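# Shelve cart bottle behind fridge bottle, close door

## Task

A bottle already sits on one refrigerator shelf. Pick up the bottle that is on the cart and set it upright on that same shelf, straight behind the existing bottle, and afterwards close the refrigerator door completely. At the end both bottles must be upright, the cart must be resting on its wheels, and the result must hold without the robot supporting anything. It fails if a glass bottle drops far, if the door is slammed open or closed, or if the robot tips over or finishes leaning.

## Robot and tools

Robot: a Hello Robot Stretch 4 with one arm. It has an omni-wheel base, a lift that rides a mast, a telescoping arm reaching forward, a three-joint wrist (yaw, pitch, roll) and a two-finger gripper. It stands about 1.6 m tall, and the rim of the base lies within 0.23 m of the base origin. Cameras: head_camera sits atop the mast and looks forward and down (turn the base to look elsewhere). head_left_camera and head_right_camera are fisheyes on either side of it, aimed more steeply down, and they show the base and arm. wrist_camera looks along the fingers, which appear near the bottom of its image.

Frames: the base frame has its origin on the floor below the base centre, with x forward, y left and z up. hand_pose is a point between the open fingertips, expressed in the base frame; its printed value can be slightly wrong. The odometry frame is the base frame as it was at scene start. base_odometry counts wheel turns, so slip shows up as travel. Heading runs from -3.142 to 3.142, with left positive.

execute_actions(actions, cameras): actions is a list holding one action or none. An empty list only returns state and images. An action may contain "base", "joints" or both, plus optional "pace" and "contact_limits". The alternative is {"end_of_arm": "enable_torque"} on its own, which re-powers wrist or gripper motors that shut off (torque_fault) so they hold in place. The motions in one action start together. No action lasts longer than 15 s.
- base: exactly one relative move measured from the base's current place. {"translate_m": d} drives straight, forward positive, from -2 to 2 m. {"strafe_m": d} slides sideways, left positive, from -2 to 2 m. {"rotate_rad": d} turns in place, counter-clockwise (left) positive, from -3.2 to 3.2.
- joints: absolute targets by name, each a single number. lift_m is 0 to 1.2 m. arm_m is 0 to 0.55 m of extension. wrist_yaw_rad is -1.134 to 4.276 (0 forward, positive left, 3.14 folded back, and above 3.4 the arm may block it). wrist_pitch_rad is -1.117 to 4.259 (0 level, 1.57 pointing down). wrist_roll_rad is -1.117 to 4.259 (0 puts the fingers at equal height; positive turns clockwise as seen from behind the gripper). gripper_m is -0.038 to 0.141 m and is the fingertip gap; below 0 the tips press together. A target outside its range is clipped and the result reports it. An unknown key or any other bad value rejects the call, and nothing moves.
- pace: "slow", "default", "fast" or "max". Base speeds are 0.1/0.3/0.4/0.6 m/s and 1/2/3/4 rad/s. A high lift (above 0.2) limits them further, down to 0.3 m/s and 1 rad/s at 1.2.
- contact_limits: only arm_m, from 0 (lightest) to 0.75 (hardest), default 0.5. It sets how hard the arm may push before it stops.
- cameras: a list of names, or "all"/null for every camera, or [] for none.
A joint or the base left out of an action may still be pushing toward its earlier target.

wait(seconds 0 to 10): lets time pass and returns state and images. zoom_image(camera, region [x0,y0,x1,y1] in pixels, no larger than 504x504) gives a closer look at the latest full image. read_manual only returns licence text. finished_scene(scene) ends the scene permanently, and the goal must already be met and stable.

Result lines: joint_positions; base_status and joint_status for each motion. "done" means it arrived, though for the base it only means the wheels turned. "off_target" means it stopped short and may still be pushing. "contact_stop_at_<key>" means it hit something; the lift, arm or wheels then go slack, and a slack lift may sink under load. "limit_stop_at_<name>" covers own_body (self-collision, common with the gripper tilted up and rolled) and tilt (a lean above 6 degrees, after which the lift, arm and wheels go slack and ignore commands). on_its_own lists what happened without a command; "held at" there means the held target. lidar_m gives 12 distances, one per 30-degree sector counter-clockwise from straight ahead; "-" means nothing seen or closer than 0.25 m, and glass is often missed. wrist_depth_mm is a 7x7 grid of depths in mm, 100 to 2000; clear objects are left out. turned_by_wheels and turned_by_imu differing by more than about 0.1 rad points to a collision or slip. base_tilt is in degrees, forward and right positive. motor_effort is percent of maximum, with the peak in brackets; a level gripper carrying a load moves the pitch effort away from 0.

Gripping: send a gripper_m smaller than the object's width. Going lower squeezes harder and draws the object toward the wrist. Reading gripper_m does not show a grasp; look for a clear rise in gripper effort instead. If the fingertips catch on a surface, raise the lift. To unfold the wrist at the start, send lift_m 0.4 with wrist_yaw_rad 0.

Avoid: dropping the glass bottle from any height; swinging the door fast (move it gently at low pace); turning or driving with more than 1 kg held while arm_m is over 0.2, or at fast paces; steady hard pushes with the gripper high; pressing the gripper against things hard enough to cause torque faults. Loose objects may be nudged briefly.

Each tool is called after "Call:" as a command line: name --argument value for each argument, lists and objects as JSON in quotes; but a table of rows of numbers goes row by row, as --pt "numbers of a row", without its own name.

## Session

Call:
execute_actions --actions '[]'

Scene clock: 0.00 s.
base_odometry: x=+0.000 y=+0.000 heading=+0.000 (m, m, rad; odometry frame)
turned_by_wheels: +0.000 (rad since the last result)
turned_by_imu: +0.000 (rad since the last result)
base_tilt: forward=+1.1 right=+0.6 (deg)
lidar_m: 1.87 1.64 2.23 1.70 0.68 0.67 0.80 1.32 1.45 1.70 1.10 1.22
base_status: not commanded
joint_positions: lift_m=+0.122 arm_m=+0.001 wrist_yaw_rad=+3.224 wrist_pitch_rad=+0.019 wrist_roll_rad=+0.001 gripper_m=+0.057
joint_status: not commanded
motor_effort: lift_m=+19 arm_m=-1 wrist_yaw_rad=-2 wrist_pitch_rad=-8 wrist_roll_rad=-1 gripper_m=-2 wheel_0=+0 wheel_1=+0 wheel_2=+1 (%)
hand_pose: x=-0.1224 y=+0.0633 z=+0.2945 quat_wxyz=(-0.041, -0.010, +0.000, +0.999) (m; base frame)
wrist_depth_mm: - - 134 - 1708 750 732 / - - 133 1229 1098 1008 931 / - 105 133 1576 1756 1464 1281 / - 124 140 - 1863 1499 1255 / 188 1499 1756 1808 1756 1464 1255 / 195 1138 198 1205 196 1118 1078 / 198 274 809 106 759 715 759
pictures: head_camera, head_left_camera, head_right_camera, wrist_camera
camera_calibration (this result's frames):
wrist_camera: T_world_to_cam=[[-0.0663714, 0.997506, -0.0239957, -0.065295], [0.023587, -0.0224735, -0.999469, 0.353332], [-0.997516, -0.0669022, -0.0220366, 0.114079], [0, 0, 0, 1]] pos_world=[0.101128, 0.0807049, 0.354092]
Images, in order (width x height): head_camera 420x560, head_left_camera 420x672, head_right_camera 420x672, wrist_camera 616x392.

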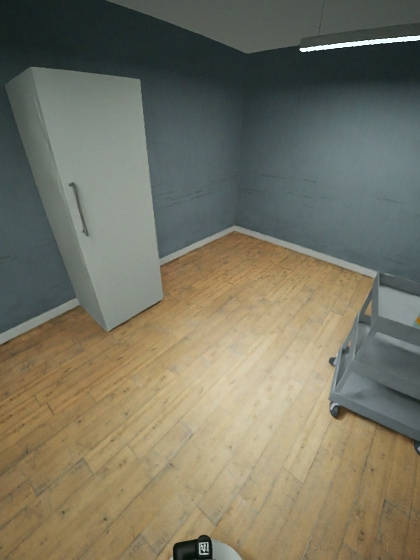

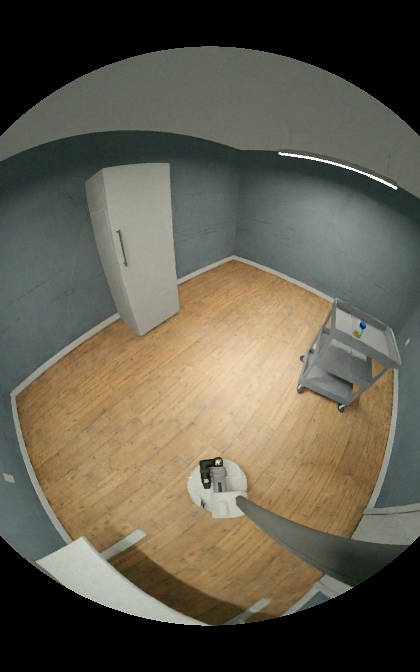

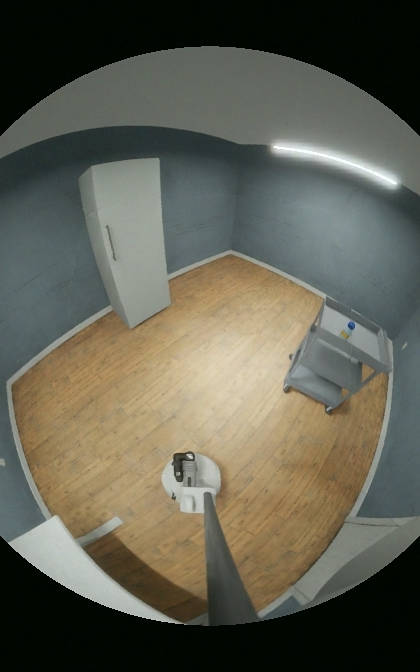

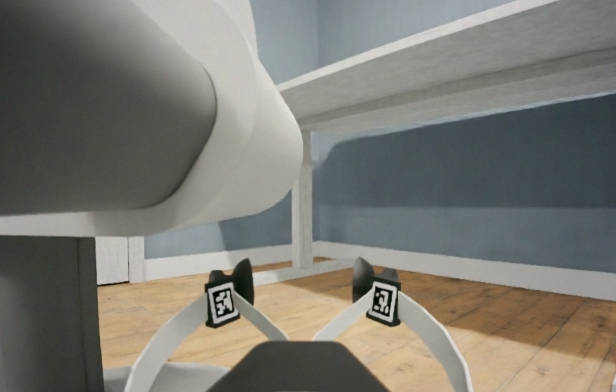

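Call:
execute_actions --actions '[{"base":{"rotate_rad":0.785},"joints":{"lift_m":0.78,"wrist_yaw_rad":0,"gripper_m":0.10}}]' --cameras '[]'

Call:
execute_actions --actions '[{"base":{"translate_m":0.9}}]' --cameras '[]'

Call:
execute_actions --actions '[{"base":{"strafe_m":-0.49}}]' --cameras '["head_camera","wrist_camera"]'

Scene clock: 4.33 s.
base_odometry: x=+0.000 y=+0.000 heading=+0.784 (m, m, rad; odometry frame)
turned_by_wheels: +0.784 (rad since the last result)
turned_by_imu: +0.780 (rad since the last result)
base_tilt: forward=+0.9 right=+0.6 (deg)
lidar_m: 2.01 2.14 0.73 0.65 0.71 0.98 1.46 1.48 1.23 1.12 3.23 1.64
base_status: done
joint_positions: lift_m=+0.780 arm_m=+0.001 wrist_yaw_rad=+0.000 wrist_pitch_rad=+0.019 wrist_roll_rad=+0.001 gripper_m=+0.100
joint_status: all done
motor_effort: lift_m=+22(24) arm_m=-1(1) wrist_yaw_rad=-2(10) wrist_pitch_rad=-9(8) wrist_roll_rad=-1(1) gripper_m=-1(2) wheel_0=-3(8) wheel_1=-5(8) wheel_2=-3(12) (%)
hand_pose: x=+0.4607 y=-0.0874 z=+0.9524 quat_wxyz=(+1.000, +0.001, +0.010, +0.000) (m; base frame)
wrist_depth_mm: - - - - 1756 1430 1430 / - - - - 1863 1430 1430 / - - - - 1863 1430 1430 / - - - - 1863 1430 1397 / - - - - 1863 1430 1430 / - - - - 211 1430 1430 / - - - 106 1863 1430 1430
pictures: none
No camera images: the call's "cameras" was empty. Leave "cameras" out to get every camera's image.

Scene clock: 8.83 s.
base_odometry: x=+0.637 y=+0.636 heading=+0.785 (m, m, rad; odometry frame)
turned_by_wheels: +0.001 (rad since the last result)
turned_by_imu: -0.002 (rad since the last result)
base_tilt: forward=+0.9 right=+0.6 (deg)
lidar_m: 1.34 1.40 1.53 1.46 0.98 1.01 2.36 1.72 1.43 3.20 1.03 0.84
base_status: done
joint_positions: lift_m=+0.780 arm_m=+0.001 wrist_yaw_rad=+0.000 wrist_pitch_rad=+0.019 wrist_roll_rad=+0.001 gripper_m=+0.100
joint_status: not commanded
motor_effort: lift_m=+21(22) arm_m=-1(1) wrist_yaw_rad=-2(3) wrist_pitch_rad=-8(8) wrist_roll_rad=-1(1) gripper_m=-2(2) wheel_0=+2(9) wheel_1=+4(10) wheel_2=+0(11) (%)
hand_pose: x=+0.4607 y=-0.0874 z=+0.9525 quat_wxyz=(+1.000, +0.001, +0.010, +0.000) (m; base frame)
wrist_depth_mm: 1138 1138 1138 1118 1160 842 603 / 1138 1118 1118 1138 1138 854 597 / 1138 1138 1138 1138 1138 866 603 / 1138 1138 1138 1138 1138 878 609 / 1138 1138 1138 1138 1138 878 609 / 1138 1138 1138 1160 211 809 603 / 1138 1138 1138 106 1160 788 615
pictures: none
No camera images: the call's "cameras" was empty. Leave "cameras" out to get every camera's image.

Scene clock: 11.80 s.
base_odometry: x=+0.983 y=+0.289 heading=+0.784 (m, m, rad; odometry frame)
turned_by_wheels: +0.000 (rad since the last result)
turned_by_imu: -0.001 (rad since the last result)
base_tilt: forward=+1.0 right=+0.6 (deg)
lidar_m: 0.66 1.40 1.90 1.96 1.37 1.71 2.36 1.12 1.21 2.75 1.94 0.75
base_status: done
joint_positions: lift_m=+0.780 arm_m=+0.001 wrist_yaw_rad=+0.000 wrist_pitch_rad=+0.019 wrist_roll_rad=+0.001 gripper_m=+0.100
joint_status: not commanded
motor_effort: lift_m=+21(21) arm_m=-1(1) wrist_yaw_rad=-1(0) wrist_pitch_rad=-9(10) wrist_roll_rad=-1(1) gripper_m=-1(1) wheel_0=+0(12) wheel_1=-3(10) wheel_2=+0(0) (%)
hand_pose: x=+0.4607 y=-0.0874 z=+0.9525 quat_wxyz=(+1.000, +0.001, +0.010, +0.000) (m; base frame)
wrist_depth_mm: 1138 1138 1138 508 512 512 508 / 1138 1160 1160 512 508 512 512 / 1138 1138 1138 512 512 512 512 / 1138 1138 1160 512 508 508 512 / 1138 1138 1138 512 508 512 517 / 1138 1160 1138 512 210 512 517 / 1138 1160 1138 106 512 512 512
pictures: head_camera, wrist_camera
camera_calibration (this result's frames):
wrist_camera: T_world_to_cam=[[-0.0161446, -0.999582, -0.0239951, -0.0581565], [-0.0216527, 0.0243421, -0.999469, 1.01884], [0.999635, -0.0156164, -0.0220366, -0.215437], [0, 0, 0, 1]] pos_world=[0.23648, -0.0862973, 1.01216]
Images, in order (width x height): head_camera 420x560, wrist_camera 616x392.

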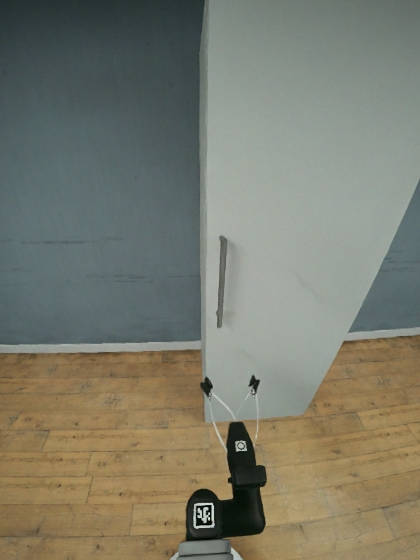

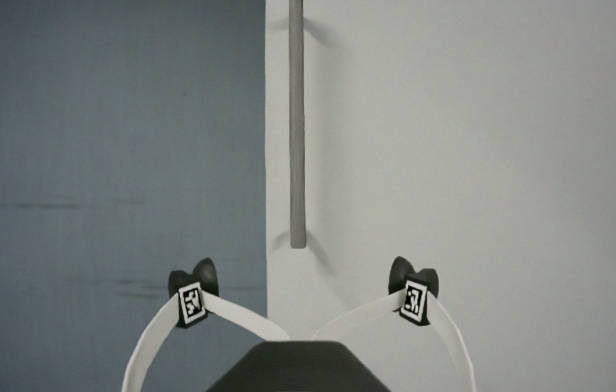

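Call:
execute_actions --actions '[{"joints":{"lift_m":0.88,"arm_m":0.232}}]' --cameras '["wrist_camera"]'

Call:
execute_actions --actions '[{"joints":{"gripper_m":-0.03}}]' --cameras '["wrist_camera"]'

Call:
execute_actions --actions '[{"base":{"translate_m":-0.15},"pace":"slow"}]' --cameras '["head_camera","wrist_camera"]'

Scene clock: 14.10 s.
base_odometry: x=+0.983 y=+0.289 heading=+0.784 (m, m, rad; odometry frame)
turned_by_wheels: +0.000 (rad since the last result)
turned_by_imu: +0.000 (rad since the last result)
base_tilt: forward=+0.9 right=+0.6 (deg)
lidar_m: 0.67 1.38 1.90 1.96 1.38 1.70 2.35 1.12 1.23 2.74 1.95 0.75
base_status: not commanded
joint_positions: lift_m=+0.880 arm_m=+0.231 wrist_yaw_rad=+0.000 wrist_pitch_rad=+0.019 wrist_roll_rad=+0.001 gripper_m=+0.100
joint_status: all done
motor_effort: lift_m=+22(22) arm_m=+5(8) wrist_yaw_rad=-3(1) wrist_pitch_rad=-9(8) wrist_roll_rad=-1(1) gripper_m=+0(1) wheel_0=+0(0) wheel_1=-3(3) wheel_2=+0(0) (%)
hand_pose: x=+0.6905 y=-0.0874 z=+1.0524 quat_wxyz=(+1.000, +0.001, +0.010, +0.000) (m; base frame)
wrist_depth_mm: 917 904 904 278 279 279 279 / 904 917 917 278 279 279 281 / 917 904 904 279 279 279 279 / 904 917 904 279 279 281 279 / 904 904 279 279 281 279 281 / 917 917 281 220 211 281 281 / 917 917 917 106 282 281 282
pictures: wrist_camera
camera_calibration (this result's frames):
wrist_camera: T_world_to_cam=[[-0.0160404, -0.999583, -0.0239956, -0.0520907], [-0.0216358, 0.0243401, -0.99947, 1.12365], [0.999637, -0.0155127, -0.0220172, -0.442986], [0, 0, 0, 1]] pos_world=[0.466301, -0.0862906, 1.11205]
Images, in order (width x height): wrist_camera 616x392.

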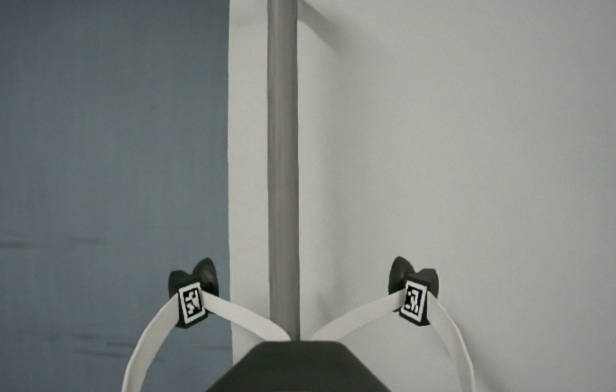

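Scene clock: 16.10 s.
base_odometry: x=+0.983 y=+0.289 heading=+0.785 (m, m, rad; odometry frame)
turned_by_wheels: +0.001 (rad since the last result)
turned_by_imu: +0.001 (rad since the last result)
base_tilt: forward=+1.0 right=+0.5 (deg)
lidar_m: 0.66 1.38 1.91 1.94 1.39 1.73 2.34 1.10 1.21 2.74 1.97 0.75
base_status: not commanded
joint_positions: lift_m=+0.880 arm_m=+0.232 wrist_yaw_rad=+0.014 wrist_pitch_rad=+0.019 wrist_roll_rad=+0.001 gripper_m=-0.029
joint_status: all done
on_its_own: wrist_yaw_rad is at rest, and its effort (-40) is outside its rest range (-13 to +13)
motor_effort: lift_m=+22(22) arm_m=-1(5) wrist_yaw_rad=-40(41) wrist_pitch_rad=-9(10) wrist_roll_rad=-1(1) gripper_m=-27(29) wheel_0=+3(3) wheel_1=-3(3) wheel_2=+6(6) (%)
hand_pose: x=+0.6926 y=-0.0835 z=+1.0524 quat_wxyz=(+1.000, +0.000, +0.010, +0.007) (m; base frame)
wrist_depth_mm: 917 917 904 274 273 272 272 / 917 917 917 274 273 273 272 / 917 917 917 274 273 273 273 / 917 917 917 274 274 273 272 / 917 917 904 217 274 273 273 / 917 917 181 211 181 273 273 / 931 917 917 106 274 273 273
pictures: wrist_camera
camera_calibration (this result's frames):
wrist_camera: T_world_to_cam=[[-0.0025549, -0.999709, -0.0239937, -0.0575123], [-0.0220323, 0.0240442, -0.999468, 1.12383], [0.999754, -0.0020249, -0.0220873, -0.443912], [0, 0, 0, 1]] pos_world=[0.468416, -0.0854161, 1.11205]
Images, in order (width x height): wrist_camera 616x392.

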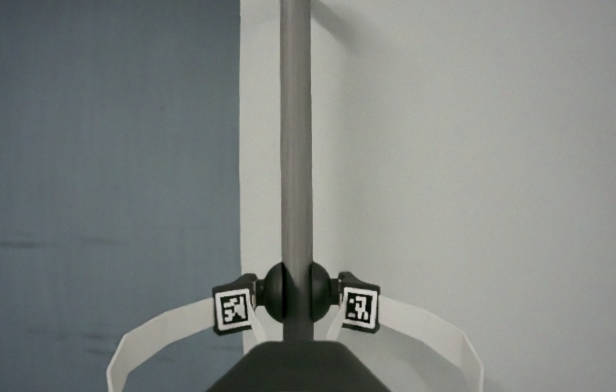

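Scene clock: 18.87 s.
base_odometry: x=+0.877 y=+0.183 heading=+0.785 (m, m, rad; odometry frame)
turned_by_wheels: -0.001 (rad since the last result)
turned_by_imu: -0.001 (rad since the last result)
base_tilt: forward=+1.0 right=+0.5 (deg)
lidar_m: 0.79 1.55 2.05 1.97 1.32 1.73 2.19 1.00 1.05 2.73 2.16 0.91
base_status: done
joint_positions: lift_m=+0.880 arm_m=+0.232 wrist_yaw_rad=+0.000 wrist_pitch_rad=+0.019 wrist_roll_rad=+0.001 gripper_m=-0.030
joint_status: not commanded
motor_effort: lift_m=+22(22) arm_m=-1(1) wrist_yaw_rad=-2(41) wrist_pitch_rad=-9(9) wrist_roll_rad=-1(1) gripper_m=-18(27) wheel_0=-4(5) wheel_1=-7(5) wheel_2=+3(15) (%)
hand_pose: x=+0.6915 y=-0.0874 z=+1.0524 quat_wxyz=(+1.000, +0.001, +0.010, +0.000) (m; base frame)
wrist_depth_mm: 1060 1060 1060 427 430 430 430 / 1060 1060 1060 430 430 430 430 / 1060 1060 1060 427 430 430 430 / 1060 1060 1060 430 430 430 433 / 1060 1060 1078 430 430 430 433 / 1060 1060 183 199 182 433 433 / 1060 1078 1060 106 430 433 433
pictures: head_camera, wrist_camera
camera_calibration (this result's frames):
wrist_camera: T_world_to_cam=[[-0.0159789, -0.999584, -0.0239959, -0.0520986], [-0.0216183, 0.0243388, -0.99947, 1.12368], [0.999639, -0.0154517, -0.0219982, -0.444021], [0, 0, 0, 1]] pos_world=[0.46732, -0.0862867, 1.11206]
Images, in order (width x height): head_camera 420x560, wrist_camera 616x392.

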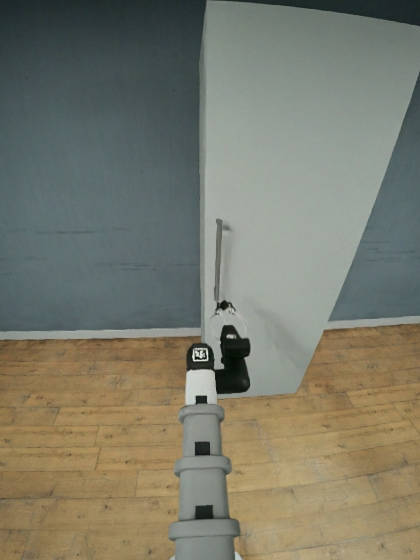

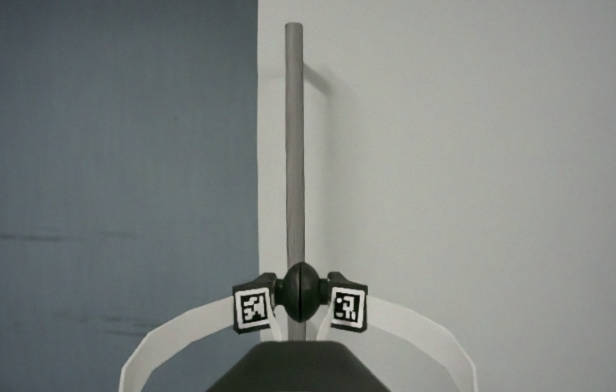

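Call:
execute_actions --actions '[{"base":{"strafe_m":0.012},"joints":{"gripper_m":0.07}}]' --cameras '[]'

Call:
execute_actions --actions '[{"joints":{"arm_m":0.41},"contact_limits":{"arm_m":0.15}}]' --cameras '["wrist_camera"]'

Call:
execute_actions --actions '[{"joints":{"gripper_m":-0.038}}]' --cameras '["wrist_camera"]'

Call:
execute_actions --actions '[{"joints":{"arm_m":0.30},"pace":"slow"}]' --cameras '["head_camera","wrist_camera"]'

Scene clock: 22.63 s.
base_odometry: x=+0.869 y=+0.192 heading=+0.785 (m, m, rad; odometry frame)
turned_by_wheels: +0.000 (rad since the last result)
turned_by_imu: +0.000 (rad since the last result)
base_tilt: forward=+1.1 right=+0.7 (deg)
lidar_m: 0.82 1.51 2.02 1.94 1.29 1.69 2.19 0.99 1.06 2.76 2.16 0.89
base_status: done
joint_positions: lift_m=+0.880 arm_m=+0.232 wrist_yaw_rad=+0.000 wrist_pitch_rad=+0.019 wrist_roll_rad=+0.001 gripper_m=+0.070
joint_status: all done
motor_effort: lift_m=+22(22) arm_m=-1(1) wrist_yaw_rad=-2(1) wrist_pitch_rad=-7(9) wrist_roll_rad=-1(0) gripper_m=-3(18) wheel_0=-2(9) wheel_1=+4(7) wheel_2=+0(3) (%)
hand_pose: x=+0.6915 y=-0.0874 z=+1.0524 quat_wxyz=(+1.000, +0.001, +0.010, +0.000) (m; base frame)
wrist_depth_mm: 1060 1060 1060 427 430 430 430 / 1042 1060 1060 427 430 430 430 / 1078 1060 1078 427 430 430 433 / 1060 1078 1060 430 427 430 433 / 1060 1060 1078 430 427 430 433 / 1060 1060 193 427 195 433 433 / 1060 1060 1078 106 430 430 433
pictures: none
No camera images: the call's "cameras" was empty. Leave "cameras" out to get every camera's image.

Scene clock: 24.27 s.
base_odometry: x=+0.869 y=+0.192 heading=+0.785 (m, m, rad; odometry frame)
turned_by_wheels: +0.000 (rad since the last result)
turned_by_imu: +0.000 (rad since the last result)
base_tilt: forward=+1.0 right=+0.6 (deg)
lidar_m: 0.82 1.56 2.04 1.93 1.32 1.70 2.18 0.97 1.04 2.77 2.18 0.89
base_status: not commanded
joint_positions: lift_m=+0.880 arm_m=+0.409 wrist_yaw_rad=+0.000 wrist_pitch_rad=+0.019 wrist_roll_rad=+0.001 gripper_m=+0.070
joint_status: all done
motor_effort: lift_m=+22(22) arm_m=+5(5) wrist_yaw_rad=-1(1) wrist_pitch_rad=-9(6) wrist_roll_rad=-1(1) gripper_m=-2(3) wheel_0=-2(2) wheel_1=+4(4) wheel_2=+0(0) (%)
contact_limits: arm_m 0.15
hand_pose: x=+0.8685 y=-0.0874 z=+1.0524 quat_wxyz=(+1.000, +0.001, +0.010, +0.000) (m; base frame)
wrist_depth_mm: 891 891 878 250 251 251 - / 891 878 878 250 251 251 252 / 878 878 878 251 251 252 252 / 878 891 891 251 251 252 252 / 878 891 891 251 252 252 253 / 878 891 193 193 195 252 253 / 891 878 878 106 253 253 -
pictures: wrist_camera
camera_calibration (this result's frames):
wrist_camera: T_world_to_cam=[[-0.0160396, -0.999583, -0.0239957, -0.0492355], [-0.0216168, 0.0243399, -0.99947, 1.1275], [0.999638, -0.0155123, -0.0219982, -0.620949], [0, 0, 0, 1]] pos_world=[0.644307, -0.0862906, 1.11206]
Images, in order (width x height): wrist_camera 616x392.

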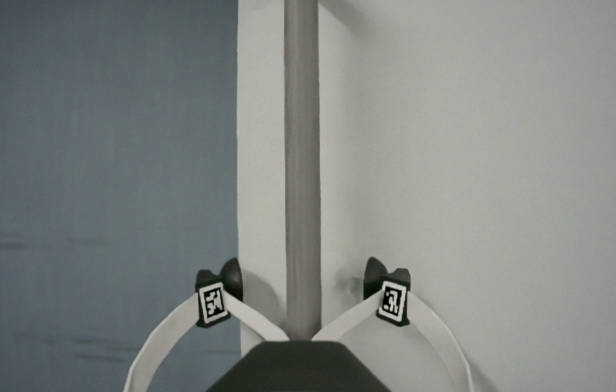

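Scene clock: 26.03 s.
base_odometry: x=+0.869 y=+0.192 heading=+0.786 (m, m, rad; odometry frame)
turned_by_wheels: +0.002 (rad since the last result)
turned_by_imu: -0.025 (rad since the last result)
base_tilt: forward=+1.1 right=+0.7 (deg)
lidar_m: 0.79 1.51 2.03 1.94 1.29 1.63 2.22 1.00 1.06 2.76 2.21 0.90
base_status: not commanded
joint_positions: lift_m=+0.880 arm_m=+0.411 wrist_yaw_rad=+0.023 wrist_pitch_rad=+0.019 wrist_roll_rad=+0.001 gripper_m=-0.037
joint_status: all done
on_its_own: wrist_yaw_rad is at rest, and its effort (-66) is outside its rest range (-13 to +13)
motor_effort: lift_m=+22(22) arm_m=-8(7) wrist_yaw_rad=-66(67) wrist_pitch_rad=-9(10) wrist_roll_rad=-1(1) gripper_m=-27(26) wheel_0=+4(4) wheel_1=+1(4) wheel_2=+18(18) (%)
hand_pose: x=+0.8726 y=-0.0809 z=+1.0524 quat_wxyz=(+1.000, +0.000, +0.010, +0.011) (m; base frame)
wrist_depth_mm: 866 878 878 239 241 240 - / 878 878 878 240 240 240 240 / 878 878 866 240 240 240 241 / 878 878 878 240 241 241 241 / 878 891 878 241 241 241 241 / 866 866 182 181 180 241 241 / 878 878 878 106 241 241 -
pictures: wrist_camera
camera_calibration (this result's frames):
wrist_camera: T_world_to_cam=[[0.0064075, -0.999692, -0.0239908, -0.0622756], [-0.0224347, 0.0238416, -0.999464, 1.12802], [0.999728, 0.00694229, -0.022275, -0.622883], [0, 0, 0, 1]] pos_world=[0.648419, -0.0848259, 1.11205]
Images, in order (width x height): wrist_camera 616x392.

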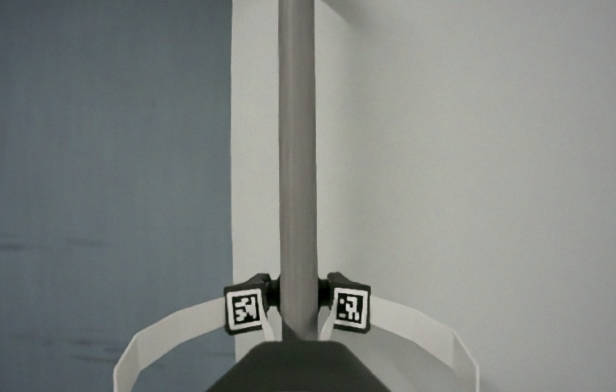

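Scene clock: 28.40 s.
base_odometry: x=+0.869 y=+0.192 heading=+0.783 (m, m, rad; odometry frame)
turned_by_wheels: -0.004 (rad since the last result)
turned_by_imu: +0.005 (rad since the last result)
base_tilt: forward=+1.1 right=+0.6 (deg)
lidar_m: 0.68 1.52 2.04 1.94 1.28 1.61 2.20 1.00 1.03 2.76 2.22 0.80
base_status: not commanded
joint_positions: lift_m=+0.880 arm_m=+0.301 wrist_yaw_rad=-0.016 wrist_pitch_rad=+0.019 wrist_roll_rad=+0.001 gripper_m=-0.038
joint_status: all done
on_its_own: wrist_yaw_rad is at rest, and its effort (+44) is outside its rest range (-13 to +13)
motor_effort: lift_m=+18(22) arm_m=-7(20) wrist_yaw_rad=+44(85) wrist_pitch_rad=-9(29) wrist_roll_rad=+0(0) gripper_m=-21(29) wheel_0=-13(13) wheel_1=-3(3) wheel_2=-5(24) (%)
hand_pose: x=+0.7592 y=-0.0920 z=+1.0527 quat_wxyz=(+1.000, +0.000, +0.010, -0.008) (m; base frame)
wrist_depth_mm: 946 976 976 224 249 271 291 / 960 976 976 224 248 271 289 / 960 976 976 224 249 270 289 / 976 976 976 224 248 270 289 / 960 960 976 225 249 271 290 / 960 976 182 181 179 272 290 / 960 960 976 106 251 265 291
pictures: head_camera, wrist_camera
camera_calibration (this result's frames):
wrist_camera: T_world_to_cam=[[-0.0320572, -0.999204, -0.0237319, -0.0436744], [-0.0212011, 0.0244186, -0.999477, 1.12523], [0.999261, -0.0315373, -0.021967, -0.512991], [0, 0, 0, 1]] pos_world=[0.535068, -0.0872946, 1.11234]
Images, in order (width x height): head_camera 420x560, wrist_camera 616x392.

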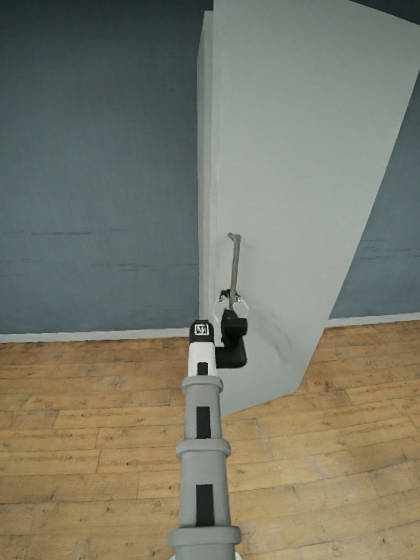

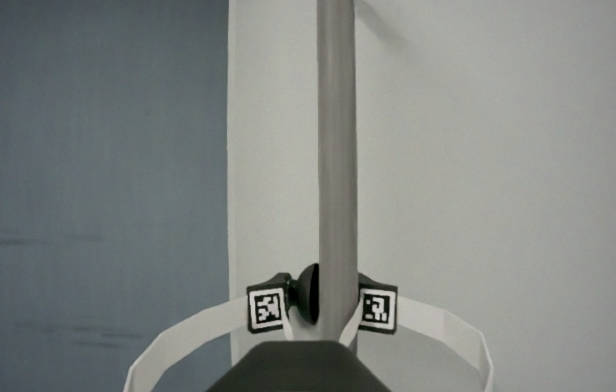

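Call:
execute_actions --actions '[{"joints":{"arm_m":0.18},"base":{"strafe_m":-0.08},"pace":"slow"}]' --cameras '["wrist_camera"]'

Call:
execute_actions --actions '[{"joints":{"gripper_m":0.09}}]' --cameras '[]'

Call:
execute_actions --actions '[{"joints":{"arm_m":0.06}}]' --cameras '["head_camera","wrist_camera"]'

Scene clock: 31.50 s.
base_odometry: x=+0.925 y=+0.135 heading=+0.782 (m, m, rad; odometry frame)
turned_by_wheels: +0.000 (rad since the last result)
turned_by_imu: -0.001 (rad since the last result)
base_tilt: forward=+1.1 right=+0.6 (deg)
lidar_m: 0.56 1.53 2.08 2.02 1.38 1.73 2.21 0.96 1.04 2.68 2.23 0.72
base_status: done
joint_positions: lift_m=+0.880 arm_m=+0.181 wrist_yaw_rad=-0.006 wrist_pitch_rad=+0.019 wrist_roll_rad=+0.001 gripper_m=-0.038
joint_status: all done
on_its_own: wrist_yaw_rad is at rest, and its effort (+15) is outside its rest range (-13 to +13)
motor_effort: lift_m=+18(18) arm_m=-7(4) wrist_yaw_rad=+15(44) wrist_pitch_rad=-9(8) wrist_roll_rad=+0(0) gripper_m=-20(22) wheel_0=-2(11) wheel_1=-5(15) wheel_2=+2(1) (%)
hand_pose: x=+0.6400 y=-0.0891 z=+1.0527 quat_wxyz=(+1.000, +0.000, +0.010, -0.003) (m; base frame)
wrist_depth_mm: 1098 1118 223 232 281 334 389 / 1098 1118 224 231 281 332 389 / 1098 1118 224 232 279 330 392 / 1098 1098 224 232 281 330 389 / 1098 1118 224 210 281 330 392 / 1078 1098 180 183 179 330 389 / 1098 1078 221 106 281 334 389
pictures: wrist_camera
camera_calibration (this result's frames):
wrist_camera: T_world_to_cam=[[-0.0221167, -0.999474, -0.0237285, -0.0510282], [-0.0216135, 0.0242068, -0.999473, 1.12283], [0.999522, -0.0215922, -0.0221375, -0.392899], [0, 0, 0, 1]] pos_world=[0.415851, -0.086665, 1.11233]
Images, in order (width x height): wrist_camera 616x392.

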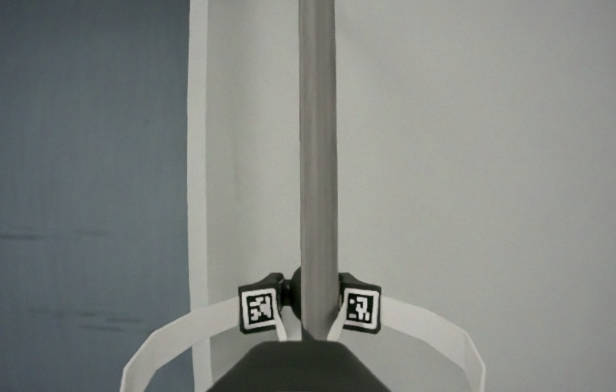

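Scene clock: 33.47 s.
base_odometry: x=+0.925 y=+0.135 heading=+0.783 (m, m, rad; odometry frame)
turned_by_wheels: +0.000 (rad since the last result)
turned_by_imu: +0.000 (rad since the last result)
base_tilt: forward=+1.0 right=+0.6 (deg)
lidar_m: 0.75 1.54 2.07 2.00 1.36 1.71 2.20 0.96 1.03 2.68 2.24 0.88
base_status: not commanded
joint_positions: lift_m=+0.880 arm_m=+0.181 wrist_yaw_rad=+0.000 wrist_pitch_rad=+0.019 wrist_roll_rad=+0.001 gripper_m=+0.090
joint_status: all done
motor_effort: lift_m=+18(18) arm_m=-5(7) wrist_yaw_rad=-1(15) wrist_pitch_rad=-10(8) wrist_roll_rad=+0(0) gripper_m=-1(22) wheel_0=-2(2) wheel_1=-4(5) wheel_2=+2(2) (%)
hand_pose: x=+0.6402 y=-0.0874 z=+1.0527 quat_wxyz=(+1.000, +0.000, +0.010, +0.000) (m; base frame)
wrist_depth_mm: 1078 1098 418 427 445 462 473 / 1098 1118 418 430 442 459 477 / 1098 1098 421 430 442 462 477 / 1098 1098 421 427 445 459 473 / 1098 1118 418 430 442 459 477 / 1118 1118 197 430 198 459 477 / 1098 1098 418 106 445 462 480
pictures: none
No camera images: the call's "cameras" was empty. Leave "cameras" out to get every camera's image.

Scene clock: 34.83 s.
base_odometry: x=+0.925 y=+0.135 heading=+0.783 (m, m, rad; odometry frame)
turned_by_wheels: +0.000 (rad since the last result)
turned_by_imu: +0.000 (rad since the last result)
base_tilt: forward=+1.0 right=+0.6 (deg)
lidar_m: 0.81 1.55 2.07 2.02 1.36 1.76 2.22 0.95 1.02 2.70 2.24 0.92
base_status: not commanded
joint_positions: lift_m=+0.880 arm_m=+0.061 wrist_yaw_rad=+0.000 wrist_pitch_rad=+0.019 wrist_roll_rad=+0.001 gripper_m=+0.090
joint_status: all done
motor_effort: lift_m=+18(18) arm_m=-5(4) wrist_yaw_rad=-3(4) wrist_pitch_rad=-9(9) wrist_roll_rad=+0(0) gripper_m=-3(3) wheel_0=-2(2) wheel_1=-4(4) wheel_2=+2(2) (%)
hand_pose: x=+0.5202 y=-0.0874 z=+1.0527 quat_wxyz=(+1.000, +0.000, +0.010, +0.000) (m; base frame)
wrist_depth_mm: 1229 1205 1255 603 603 615 615 / 1229 1229 1205 609 609 615 615 / 1229 1229 1229 609 609 615 615 / 1229 1229 1255 609 609 615 615 / 1229 1229 609 603 609 615 615 / 1229 1229 196 609 198 615 621 / 1229 1229 1255 106 609 615 621
pictures: head_camera, wrist_camera
camera_calibration (this result's frames):
wrist_camera: T_world_to_cam=[[-0.0162096, -0.999587, -0.0237286, -0.0550601], [-0.0217561, 0.0240787, -0.999473, 1.12026], [0.999632, -0.0156848, -0.0221374, -0.272574], [0, 0, 0, 1]] pos_world=[0.295953, -0.086287, 1.11233]
Images, in order (width x height): head_camera 420x560, wrist_camera 616x392.

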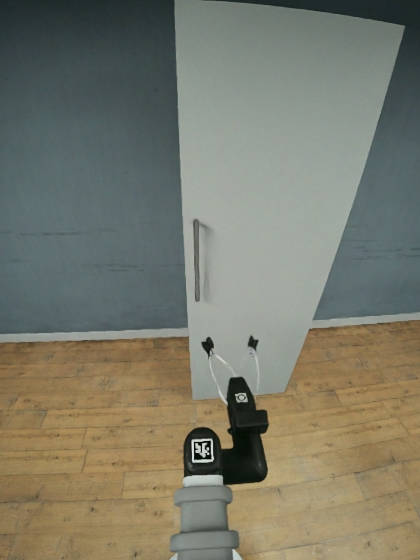

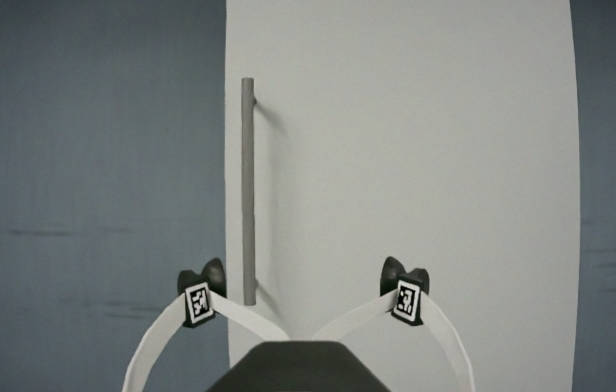

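Call:
execute_actions --actions '[{"base":{"translate_m":-0.07},"joints":{"gripper_m":0.07}}]' --cameras '[]'

Call:
execute_actions --actions '[{"base":{"strafe_m":0.09},"joints":{"arm_m":0.38}}]' --cameras '["wrist_camera"]'

Scene clock: 37.77 s.
base_odometry: x=+0.876 y=+0.086 heading=+0.782 (m, m, rad; odometry frame)
turned_by_wheels: -0.001 (rad since the last result)
turned_by_imu: -0.001 (rad since the last result)
base_tilt: forward=+1.0 right=+0.5 (deg)
lidar_m: 0.86 1.62 2.12 2.02 1.35 1.71 2.15 0.90 0.94 2.68 2.34 0.96
base_status: done
joint_positions: lift_m=+0.880 arm_m=+0.061 wrist_yaw_rad=+0.000 wrist_pitch_rad=+0.019 wrist_roll_rad=+0.001 gripper_m=+0.070
joint_status: all done
motor_effort: lift_m=+18(18) arm_m=-4(4) wrist_yaw_rad=-1(1) wrist_pitch_rad=-10(7) wrist_roll_rad=+0(0) gripper_m=-3(2) wheel_0=-3(6) wheel_1=-6(10) wheel_2=+2(11) (%)
hand_pose: x=+0.5201 y=-0.0874 z=+1.0527 quat_wxyz=(+1.000, +0.000, +0.010, +0.000) (m; base frame)
wrist_depth_mm: 1281 1308 1308 668 683 683 1025 / 1281 1281 1281 676 676 683 1025 / 1308 1308 1308 676 676 683 1025 / 1281 1281 1308 683 683 683 1336 / 1281 1308 1308 668 676 683 1025 / 1308 1308 193 676 195 683 1025 / 1281 1308 1308 106 691 691 1025
pictures: none
No camera images: the call's "cameras" was empty. Leave "cameras" out to get every camera's image.

Scene clock: 39.83 s.
base_odometry: x=+0.812 y=+0.150 heading=+0.782 (m, m, rad; odometry frame)
turned_by_wheels: +0.000 (rad since the last result)
turned_by_imu: +0.000 (rad since the last result)
base_tilt: forward=+1.0 right=+0.6 (deg)
lidar_m: 0.90 1.59 2.04 1.92 1.27 1.59 2.13 0.98 0.95 2.77 2.33 0.97
base_status: done
joint_positions: lift_m=+0.880 arm_m=+0.379 wrist_yaw_rad=+0.000 wrist_pitch_rad=+0.019 wrist_roll_rad=+0.001 gripper_m=+0.070
joint_status: all done
motor_effort: lift_m=+18(18) arm_m=+5(6) wrist_yaw_rad=-2(1) wrist_pitch_rad=-8(8) wrist_roll_rad=+0(1) gripper_m=-2(3) wheel_0=-3(12) wheel_1=+2(15) wheel_2=+0(3) (%)
hand_pose: x=+0.8385 y=-0.0874 z=+1.0527 quat_wxyz=(+1.000, +0.000, +0.010, +0.000) (m; base frame)
wrist_depth_mm: 960 976 991 349 353 355 357 / 960 976 991 351 353 355 357 / 976 991 976 351 353 355 357 / 960 976 976 351 353 357 359 / 976 991 976 351 355 355 359 / 976 976 193 353 195 357 359 / 960 976 991 106 355 357 359
pictures: wrist_camera
camera_calibration (this result's frames):
wrist_camera: T_world_to_cam=[[-0.0160371, -0.99959, -0.0237299, -0.0499933], [-0.0216727, 0.0240749, -0.999475, 1.12714], [0.999636, -0.0155143, -0.0220499, -0.590899], [0, 0, 0, 1]] pos_world=[0.614311, -0.086276, 1.11234]
Images, in order (width x height): wrist_camera 616x392.

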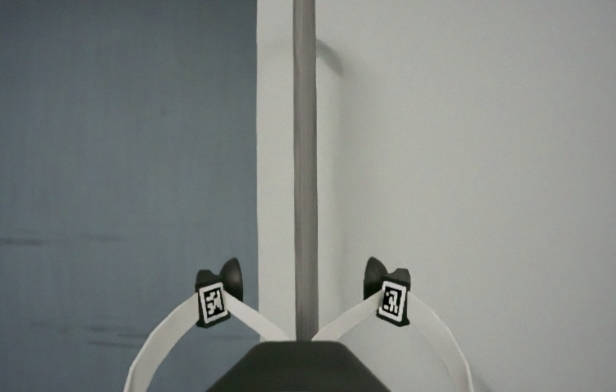

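Call:
execute_actions --actions '[{"joints":{"arm_m":0.485},"contact_limits":{"arm_m":0.15}}]' --cameras '[]'

Call:
execute_actions --actions '[{"joints":{"gripper_m":-0.038}}]' --cameras '["wrist_camera"]'

Call:
execute_actions --actions '[{"joints":{"arm_m":0.39},"pace":"slow"}]' --cameras '[]'

Call:
execute_actions --actions '[{"joints":{"arm_m":0.255},"base":{"strafe_m":-0.09},"pace":"slow"}]' --cameras '["wrist_camera"]'

Call:
execute_actions --actions '[{"joints":{"arm_m":0.185,"wrist_yaw_rad":0.12},"base":{"strafe_m":-0.10},"pace":"slow"}]' --cameras '["wrist_camera"]'

Scene clock: 41.73 s.
base_odometry: x=+0.812 y=+0.150 heading=+0.782 (m, m, rad; odometry frame)
turned_by_wheels: +0.000 (rad since the last result)
turned_by_imu: +0.000 (rad since the last result)
base_tilt: forward=+1.1 right=+0.5 (deg)
lidar_m: 0.86 1.60 2.01 1.93 1.27 1.60 2.12 0.98 0.96 2.78 2.33 0.98
base_status: not commanded
joint_positions: lift_m=+0.880 arm_m=+0.484 wrist_yaw_rad=+0.000 wrist_pitch_rad=+0.019 wrist_roll_rad=+0.001 gripper_m=+0.070
joint_status: all done
motor_effort: lift_m=+18(18) arm_m=+5(5) wrist_yaw_rad=-1(2) wrist_pitch_rad=-8(8) wrist_roll_rad=+0(0) gripper_m=-3(3) wheel_0=-3(3) wheel_1=+3(3) wheel_2=+0(0) (%)
contact_limits: arm_m 0.15
hand_pose: x=+0.9435 y=-0.0874 z=+1.0527 quat_wxyz=(+1.000, +0.000, +0.010, +0.000) (m; base frame)
wrist_depth_mm: 854 866 878 246 248 249 - / 866 866 878 246 247 250 251 / 854 866 878 246 248 250 251 / 866 878 878 246 248 250 251 / 866 866 878 246 248 250 252 / 866 878 193 189 195 250 251 / 878 866 878 106 249 251 -
pictures: none
No camera images: the call's "cameras" was empty. Leave "cameras" out to get every camera's image.

Scene clock: 43.50 s.
base_odometry: x=+0.813 y=+0.150 heading=+0.782 (m, m, rad; odometry frame)
turned_by_wheels: +0.000 (rad since the last result)
turned_by_imu: -0.004 (rad since the last result)
base_tilt: forward=+1.2 right=+0.6 (deg)
lidar_m: 0.88 1.59 2.02 1.92 1.27 1.60 2.15 1.00 0.97 2.80 2.33 0.98
base_status: not commanded
joint_positions: lift_m=+0.880 arm_m=+0.486 wrist_yaw_rad=+0.010 wrist_pitch_rad=+0.019 wrist_roll_rad=+0.001 gripper_m=-0.037
joint_status: all done
on_its_own: wrist_yaw_rad is at rest, and its effort (-31) is outside its rest range (-13 to +13)
motor_effort: lift_m=+18(18) arm_m=-5(5) wrist_yaw_rad=-31(32) wrist_pitch_rad=-8(9) wrist_roll_rad=-1(0) gripper_m=-26(25) wheel_0=-5(5) wheel_1=+0(3) wheel_2=+7(7) (%)
hand_pose: x=+0.9461 y=-0.0845 z=+1.0527 quat_wxyz=(+1.000, +0.000, +0.010, +0.005) (m; base frame)
wrist_depth_mm: 866 866 878 239 241 243 - / 866 866 866 240 242 242 244 / 866 866 866 240 243 243 244 / 866 878 878 240 242 243 244 / 866 866 866 241 242 243 244 / 866 866 180 182 179 244 245 / 866 866 878 106 243 244 -
pictures: wrist_camera
camera_calibration (this result's frames):
wrist_camera: T_world_to_cam=[[-0.00586596, -0.999701, -0.0237309, -0.0549611], [-0.0218739, 0.0238539, -0.999476, 1.12959], [0.999744, -0.0053438, -0.0220073, -0.69769], [0, 0, 0, 1]] pos_world=[0.721897, -0.0856181, 1.11234]
Images, in order (width x height): wrist_camera 616x392.

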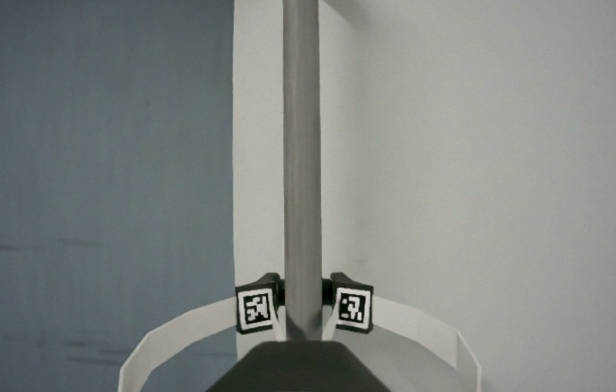

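Scene clock: 45.73 s.
base_odometry: x=+0.812 y=+0.150 heading=+0.780 (m, m, rad; odometry frame)
turned_by_wheels: -0.002 (rad since the last result)
turned_by_imu: -0.012 (rad since the last result)
base_tilt: forward=+1.1 right=+0.6 (deg)
lidar_m: 0.76 1.60 2.03 1.92 1.25 1.56 2.14 0.99 0.97 2.78 2.33 0.91
base_status: not commanded
joint_positions: lift_m=+0.880 arm_m=+0.391 wrist_yaw_rad=-0.011 wrist_pitch_rad=+0.019 wrist_roll_rad=+0.001 gripper_m=-0.038
joint_status: all done
on_its_own: wrist_yaw_rad is at rest, and its effort (+30) is outside its rest range (-13 to +13)
motor_effort: lift_m=+18(19) arm_m=-6(19) wrist_yaw_rad=+30(82) wrist_pitch_rad=-6(29) wrist_roll_rad=+0(2) gripper_m=-20(30) wheel_0=-11(11) wheel_1=-5(5) wheel_2=-4(22) (%)
hand_pose: x=+0.8495 y=-0.0907 z=+1.0528 quat_wxyz=(+1.000, +0.000, +0.009, -0.006) (m; base frame)
wrist_depth_mm: 931 946 960 231 253 272 289 / 946 946 960 232 253 271 289 / 931 960 960 232 253 272 287 / 931 946 960 232 252 271 289 / 931 946 976 232 253 272 289 / 946 960 181 181 179 272 290 / 931 946 960 106 254 271 290
pictures: none
No camera images: the call's "cameras" was empty. Leave "cameras" out to get every camera's image.

Scene clock: 48.63 s.
base_odometry: x=+0.876 y=+0.086 heading=+0.780 (m, m, rad; odometry frame)
turned_by_wheels: +0.000 (rad since the last result)
turned_by_imu: +0.000 (rad since the last result)
base_tilt: forward=+1.1 right=+0.6 (deg)
lidar_m: 0.66 1.59 2.13 2.00 1.35 1.68 2.15 0.90 0.93 2.69 2.37 0.79
base_status: done
joint_positions: lift_m=+0.880 arm_m=+0.256 wrist_yaw_rad=-0.001 wrist_pitch_rad=+0.019 wrist_roll_rad=+0.001 gripper_m=-0.038
joint_status: all done
motor_effort: lift_m=+18(18) arm_m=-5(8) wrist_yaw_rad=+2(32) wrist_pitch_rad=-11(10) wrist_roll_rad=+0(1) gripper_m=-19(21) wheel_0=+1(15) wheel_1=-6(13) wheel_2=+2(2) (%)
hand_pose: x=+0.7151 y=-0.0877 z=+1.0527 quat_wxyz=(+1.000, +0.000, +0.010, +0.000) (m; base frame)
wrist_depth_mm: 1078 1098 225 233 283 338 394 / 1098 1098 226 234 282 334 389 / 1078 1098 225 234 282 332 394 / 1078 1098 226 234 282 334 394 / 1078 1098 226 234 281 332 394 / 1098 1098 180 182 179 334 392 / 1078 1098 222 106 283 336 394
pictures: wrist_camera
camera_calibration (this result's frames):
wrist_camera: T_world_to_cam=[[-0.0170577, -0.99957, -0.0238335, -0.0514252], [-0.0217673, 0.0242025, -0.99947, 1.12453], [0.999618, -0.0165298, -0.0221708, -0.46749], [0, 0, 0, 1]] pos_world=[0.490912, -0.0863471, 1.11234]
Images, in order (width x height): wrist_camera 616x392.

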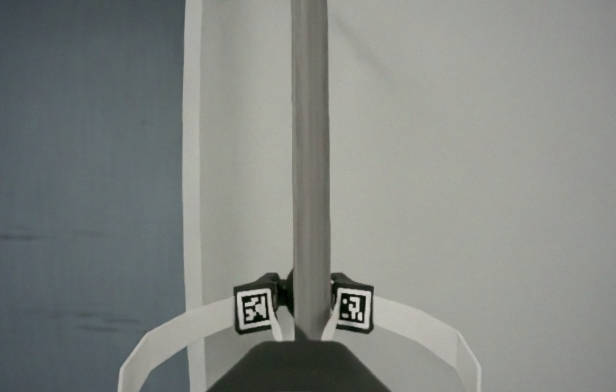

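Scene clock: 50.77 s.
base_odometry: x=+0.946 y=+0.015 heading=+0.780 (m, m, rad; odometry frame)
turned_by_wheels: +0.000 (rad since the last result)
turned_by_imu: -0.002 (rad since the last result)
base_tilt: forward=+1.0 right=+0.6 (deg)
lidar_m: 0.58 1.61 2.16 2.11 1.42 1.84 2.14 0.83 0.89 2.59 2.38 0.80
base_status: done
joint_positions: lift_m=+0.880 arm_m=+0.186 wrist_yaw_rad=+0.121 wrist_pitch_rad=+0.020 wrist_roll_rad=+0.001 gripper_m=-0.038
joint_status: all done
motor_effort: lift_m=+18(18) arm_m=-5(11) wrist_yaw_rad=-4(38) wrist_pitch_rad=-10(10) wrist_roll_rad=+0(1) gripper_m=-17(23) wheel_0=+6(6) wheel_1=-5(18) wheel_2=-1(1) (%)
hand_pose: x=+0.6536 y=-0.0520 z=+1.0526 quat_wxyz=(+0.998, +0.000, +0.010, +0.060) (m; base frame)
wrist_depth_mm: 1255 1229 217 248 289 347 413 / 1255 1205 218 248 287 345 410 / 1255 1255 218 179 287 345 415 / 1281 1229 218 178 287 345 415 / 1281 1255 219 209 287 343 418 / 1255 1229 181 177 179 347 413 / 1255 258 214 106 287 347 415
pictures: wrist_camera
camera_calibration (this result's frames):
wrist_camera: T_world_to_cam=[[0.104577, -0.994237, -0.0235981, -0.0962622], [-0.0248407, 0.0211095, -0.999469, 1.12408], [0.994206, 0.105108, -0.02249, -0.395241], [0, 0, 0, 1]] pos_world=[0.430941, -0.0778933, 1.11232]
Images, in order (width x height): wrist_camera 616x392.

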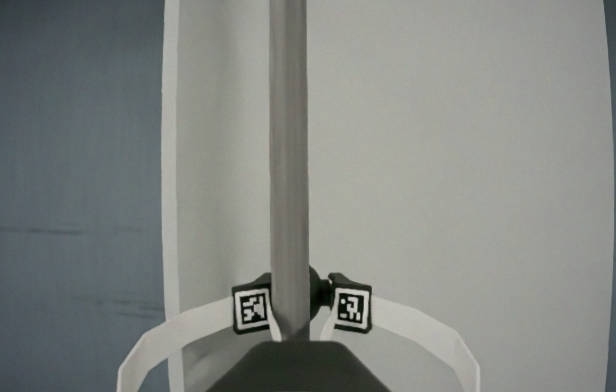

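Call:
execute_actions --actions '[{"joints":{"arm_m":0.125,"wrist_yaw_rad":0.3},"base":{"strafe_m":-0.10},"pace":"slow"}]' --cameras '["wrist_camera"]'

Call:
execute_actions --actions '[{"joints":{"arm_m":0.08,"wrist_yaw_rad":0.45},"base":{"strafe_m":-0.115},"pace":"slow"}]' --cameras '["wrist_camera"]'

Call:
execute_actions --actions '[{"joints":{"arm_m":0.055,"wrist_yaw_rad":0.6},"base":{"strafe_m":-0.115},"pace":"slow"}]' --cameras '["wrist_camera","head_left_camera"]'

Scene clock: 53.67 s.
base_odometry: x=+1.016 y=-0.056 heading=+0.780 (m, m, rad; odometry frame)
turned_by_wheels: +0.000 (rad since the last result)
turned_by_imu: -0.001 (rad since the last result)
base_tilt: forward=+1.0 right=+0.6 (deg)
lidar_m: 0.52 1.60 2.13 2.16 1.49 1.97 2.12 0.78 0.87 2.49 2.38 0.90
base_status: done
joint_positions: lift_m=+0.880 arm_m=+0.126 wrist_yaw_rad=+0.300 wrist_pitch_rad=+0.020 wrist_roll_rad=+0.001 gripper_m=-0.038
joint_status: all done
motor_effort: lift_m=+18(18) arm_m=-5(9) wrist_yaw_rad=-2(36) wrist_pitch_rad=-10(11) wrist_roll_rad=+1(0) gripper_m=-18(23) wheel_0=+4(4) wheel_1=-4(17) wheel_2=+1(3) (%)
hand_pose: x=+0.5981 y=+0.0018 z=+1.0526 quat_wxyz=(+0.989, -0.001, +0.010, +0.150) (m; base frame)
wrist_depth_mm: 1576 1464 224 236 283 332 384 / 1576 1464 225 236 283 330 382 / 1576 1464 224 236 282 330 387 / 1618 1464 225 236 282 330 384 / 1576 1464 225 236 283 330 387 / 1618 1464 181 180 179 330 384 / 1618 1430 221 106 283 332 387
pictures: wrist_camera
camera_calibration (this result's frames):
wrist_camera: T_world_to_cam=[[0.280194, -0.959653, -0.0235974, -0.142103], [-0.028265, 0.0163237, -0.999467, 1.1236], [0.959527, 0.280711, -0.0225508, -0.325234], [0, 0, 0, 1]] pos_world=[0.383646, -0.0634142, 1.11232]
Images, in order (width x height): wrist_camera 616x392.

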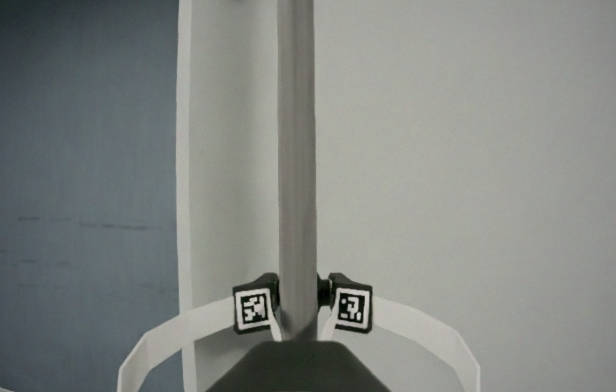

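Scene clock: 55.97 s.
base_odometry: x=+1.097 y=-0.138 heading=+0.780 (m, m, rad; odometry frame)
turned_by_wheels: +0.000 (rad since the last result)
turned_by_imu: -0.001 (rad since the last result)
base_tilt: forward=+1.1 right=+0.5 (deg)
lidar_m: 0.47 0.55 2.15 2.17 1.62 2.10 2.11 0.71 0.86 2.38 2.39 1.04
base_status: done
joint_positions: lift_m=+0.880 arm_m=+0.081 wrist_yaw_rad=+0.452 wrist_pitch_rad=+0.020 wrist_roll_rad=+0.001 gripper_m=-0.038
joint_status: all done
motor_effort: lift_m=+18(18) arm_m=-5(11) wrist_yaw_rad=-6(47) wrist_pitch_rad=-10(11) wrist_roll_rad=+1(0) gripper_m=-19(23) wheel_0=+3(5) wheel_1=-7(18) wheel_2=+2(3) (%)
hand_pose: x=+0.5494 y=+0.0472 z=+1.0525 quat_wxyz=(+0.975, -0.002, +0.010, +0.224) (m; base frame)
wrist_depth_mm: - 1808 226 237 285 334 387 / - 1756 226 237 285 332 384 / - 1808 227 238 283 330 387 / - 1808 227 238 283 330 387 / - 1808 226 237 285 330 387 / - 1808 181 179 179 332 382 / - 1708 223 106 285 334 387
pictures: wrist_camera
camera_calibration (this result's frames):
wrist_camera: T_world_to_cam=[[0.421642, -0.906459, -0.0234794, -0.165233], [-0.0304552, 0.0117223, -0.999467, 1.12287], [0.906251, 0.422132, -0.0226637, -0.268531], [0, 0, 0, 1]] pos_world=[0.347223, -0.0495836, 1.11231]
Images, in order (width x height): wrist_camera 616x392.

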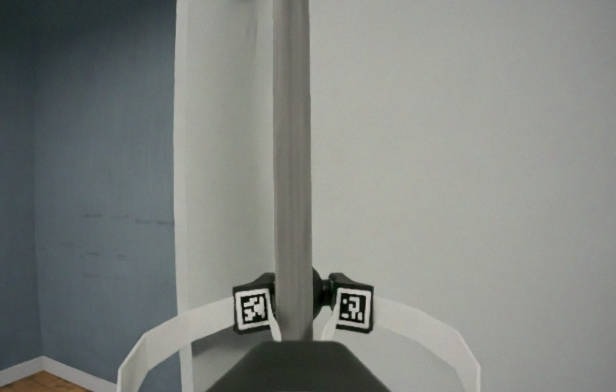

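Scene clock: 58.27 s.
base_odometry: x=+1.177 y=-0.219 heading=+0.780 (m, m, rad; odometry frame)
turned_by_wheels: +0.000 (rad since the last result)
turned_by_imu: -0.002 (rad since the last result)
base_tilt: forward=+1.0 right=+0.5 (deg)
lidar_m: 0.45 0.46 2.16 2.17 1.73 2.24 2.12 0.68 0.81 2.27 2.34 1.67
base_status: done
joint_positions: lift_m=+0.880 arm_m=+0.056 wrist_yaw_rad=+0.600 wrist_pitch_rad=+0.020 wrist_roll_rad=+0.000 gripper_m=-0.038
joint_status: all done
motor_effort: lift_m=+18(18) arm_m=-5(13) wrist_yaw_rad=-2(57) wrist_pitch_rad=-10(10) wrist_roll_rad=+1(0) gripper_m=-20(22) wheel_0=+5(6) wheel_1=-5(18) wheel_2=+4(4) (%)
hand_pose: x=+0.5141 y=+0.0908 z=+1.0526 quat_wxyz=(+0.955, -0.003, +0.009, +0.296) (m; base frame)
wrist_depth_mm: - - 219 234 281 329 382 / - - 220 235 279 327 379 / - - 219 234 279 329 382 / - - 220 234 279 327 382 / - - 219 234 279 327 382 / - - 181 179 179 329 379 / - - 219 106 279 330 382
pictures: head_left_camera, wrist_camera
camera_calibration (this result's frames):
wrist_camera: T_world_to_cam=[[0.551469, -0.833866, -0.0234415, -0.184166], [-0.0316526, 0.00716391, -0.999473, 1.12239], [0.833595, 0.55192, -0.0224433, -0.229624], [0, 0, 0, 1]] pos_world=[0.328501, -0.0348762, 1.11233]
Images, in order (width x height): head_left_camera 420x672, wrist_camera 616x392.

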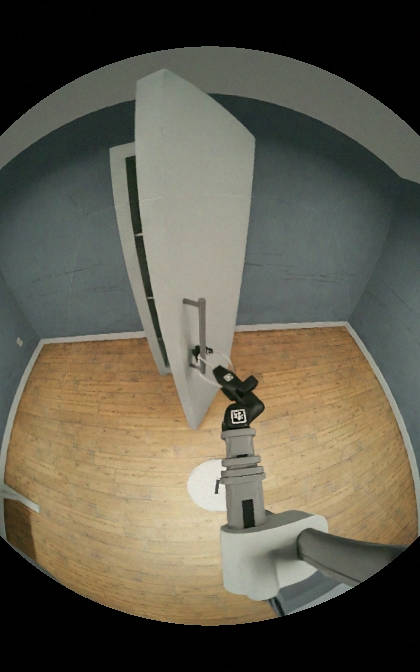

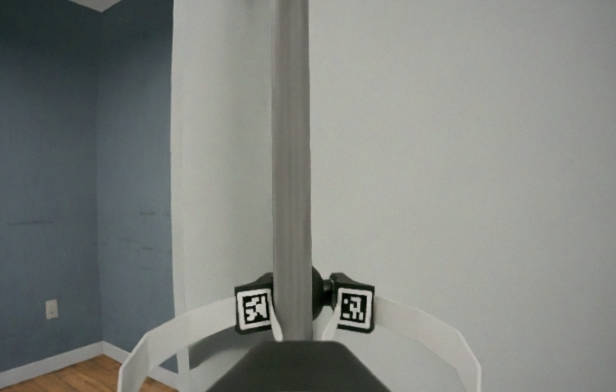

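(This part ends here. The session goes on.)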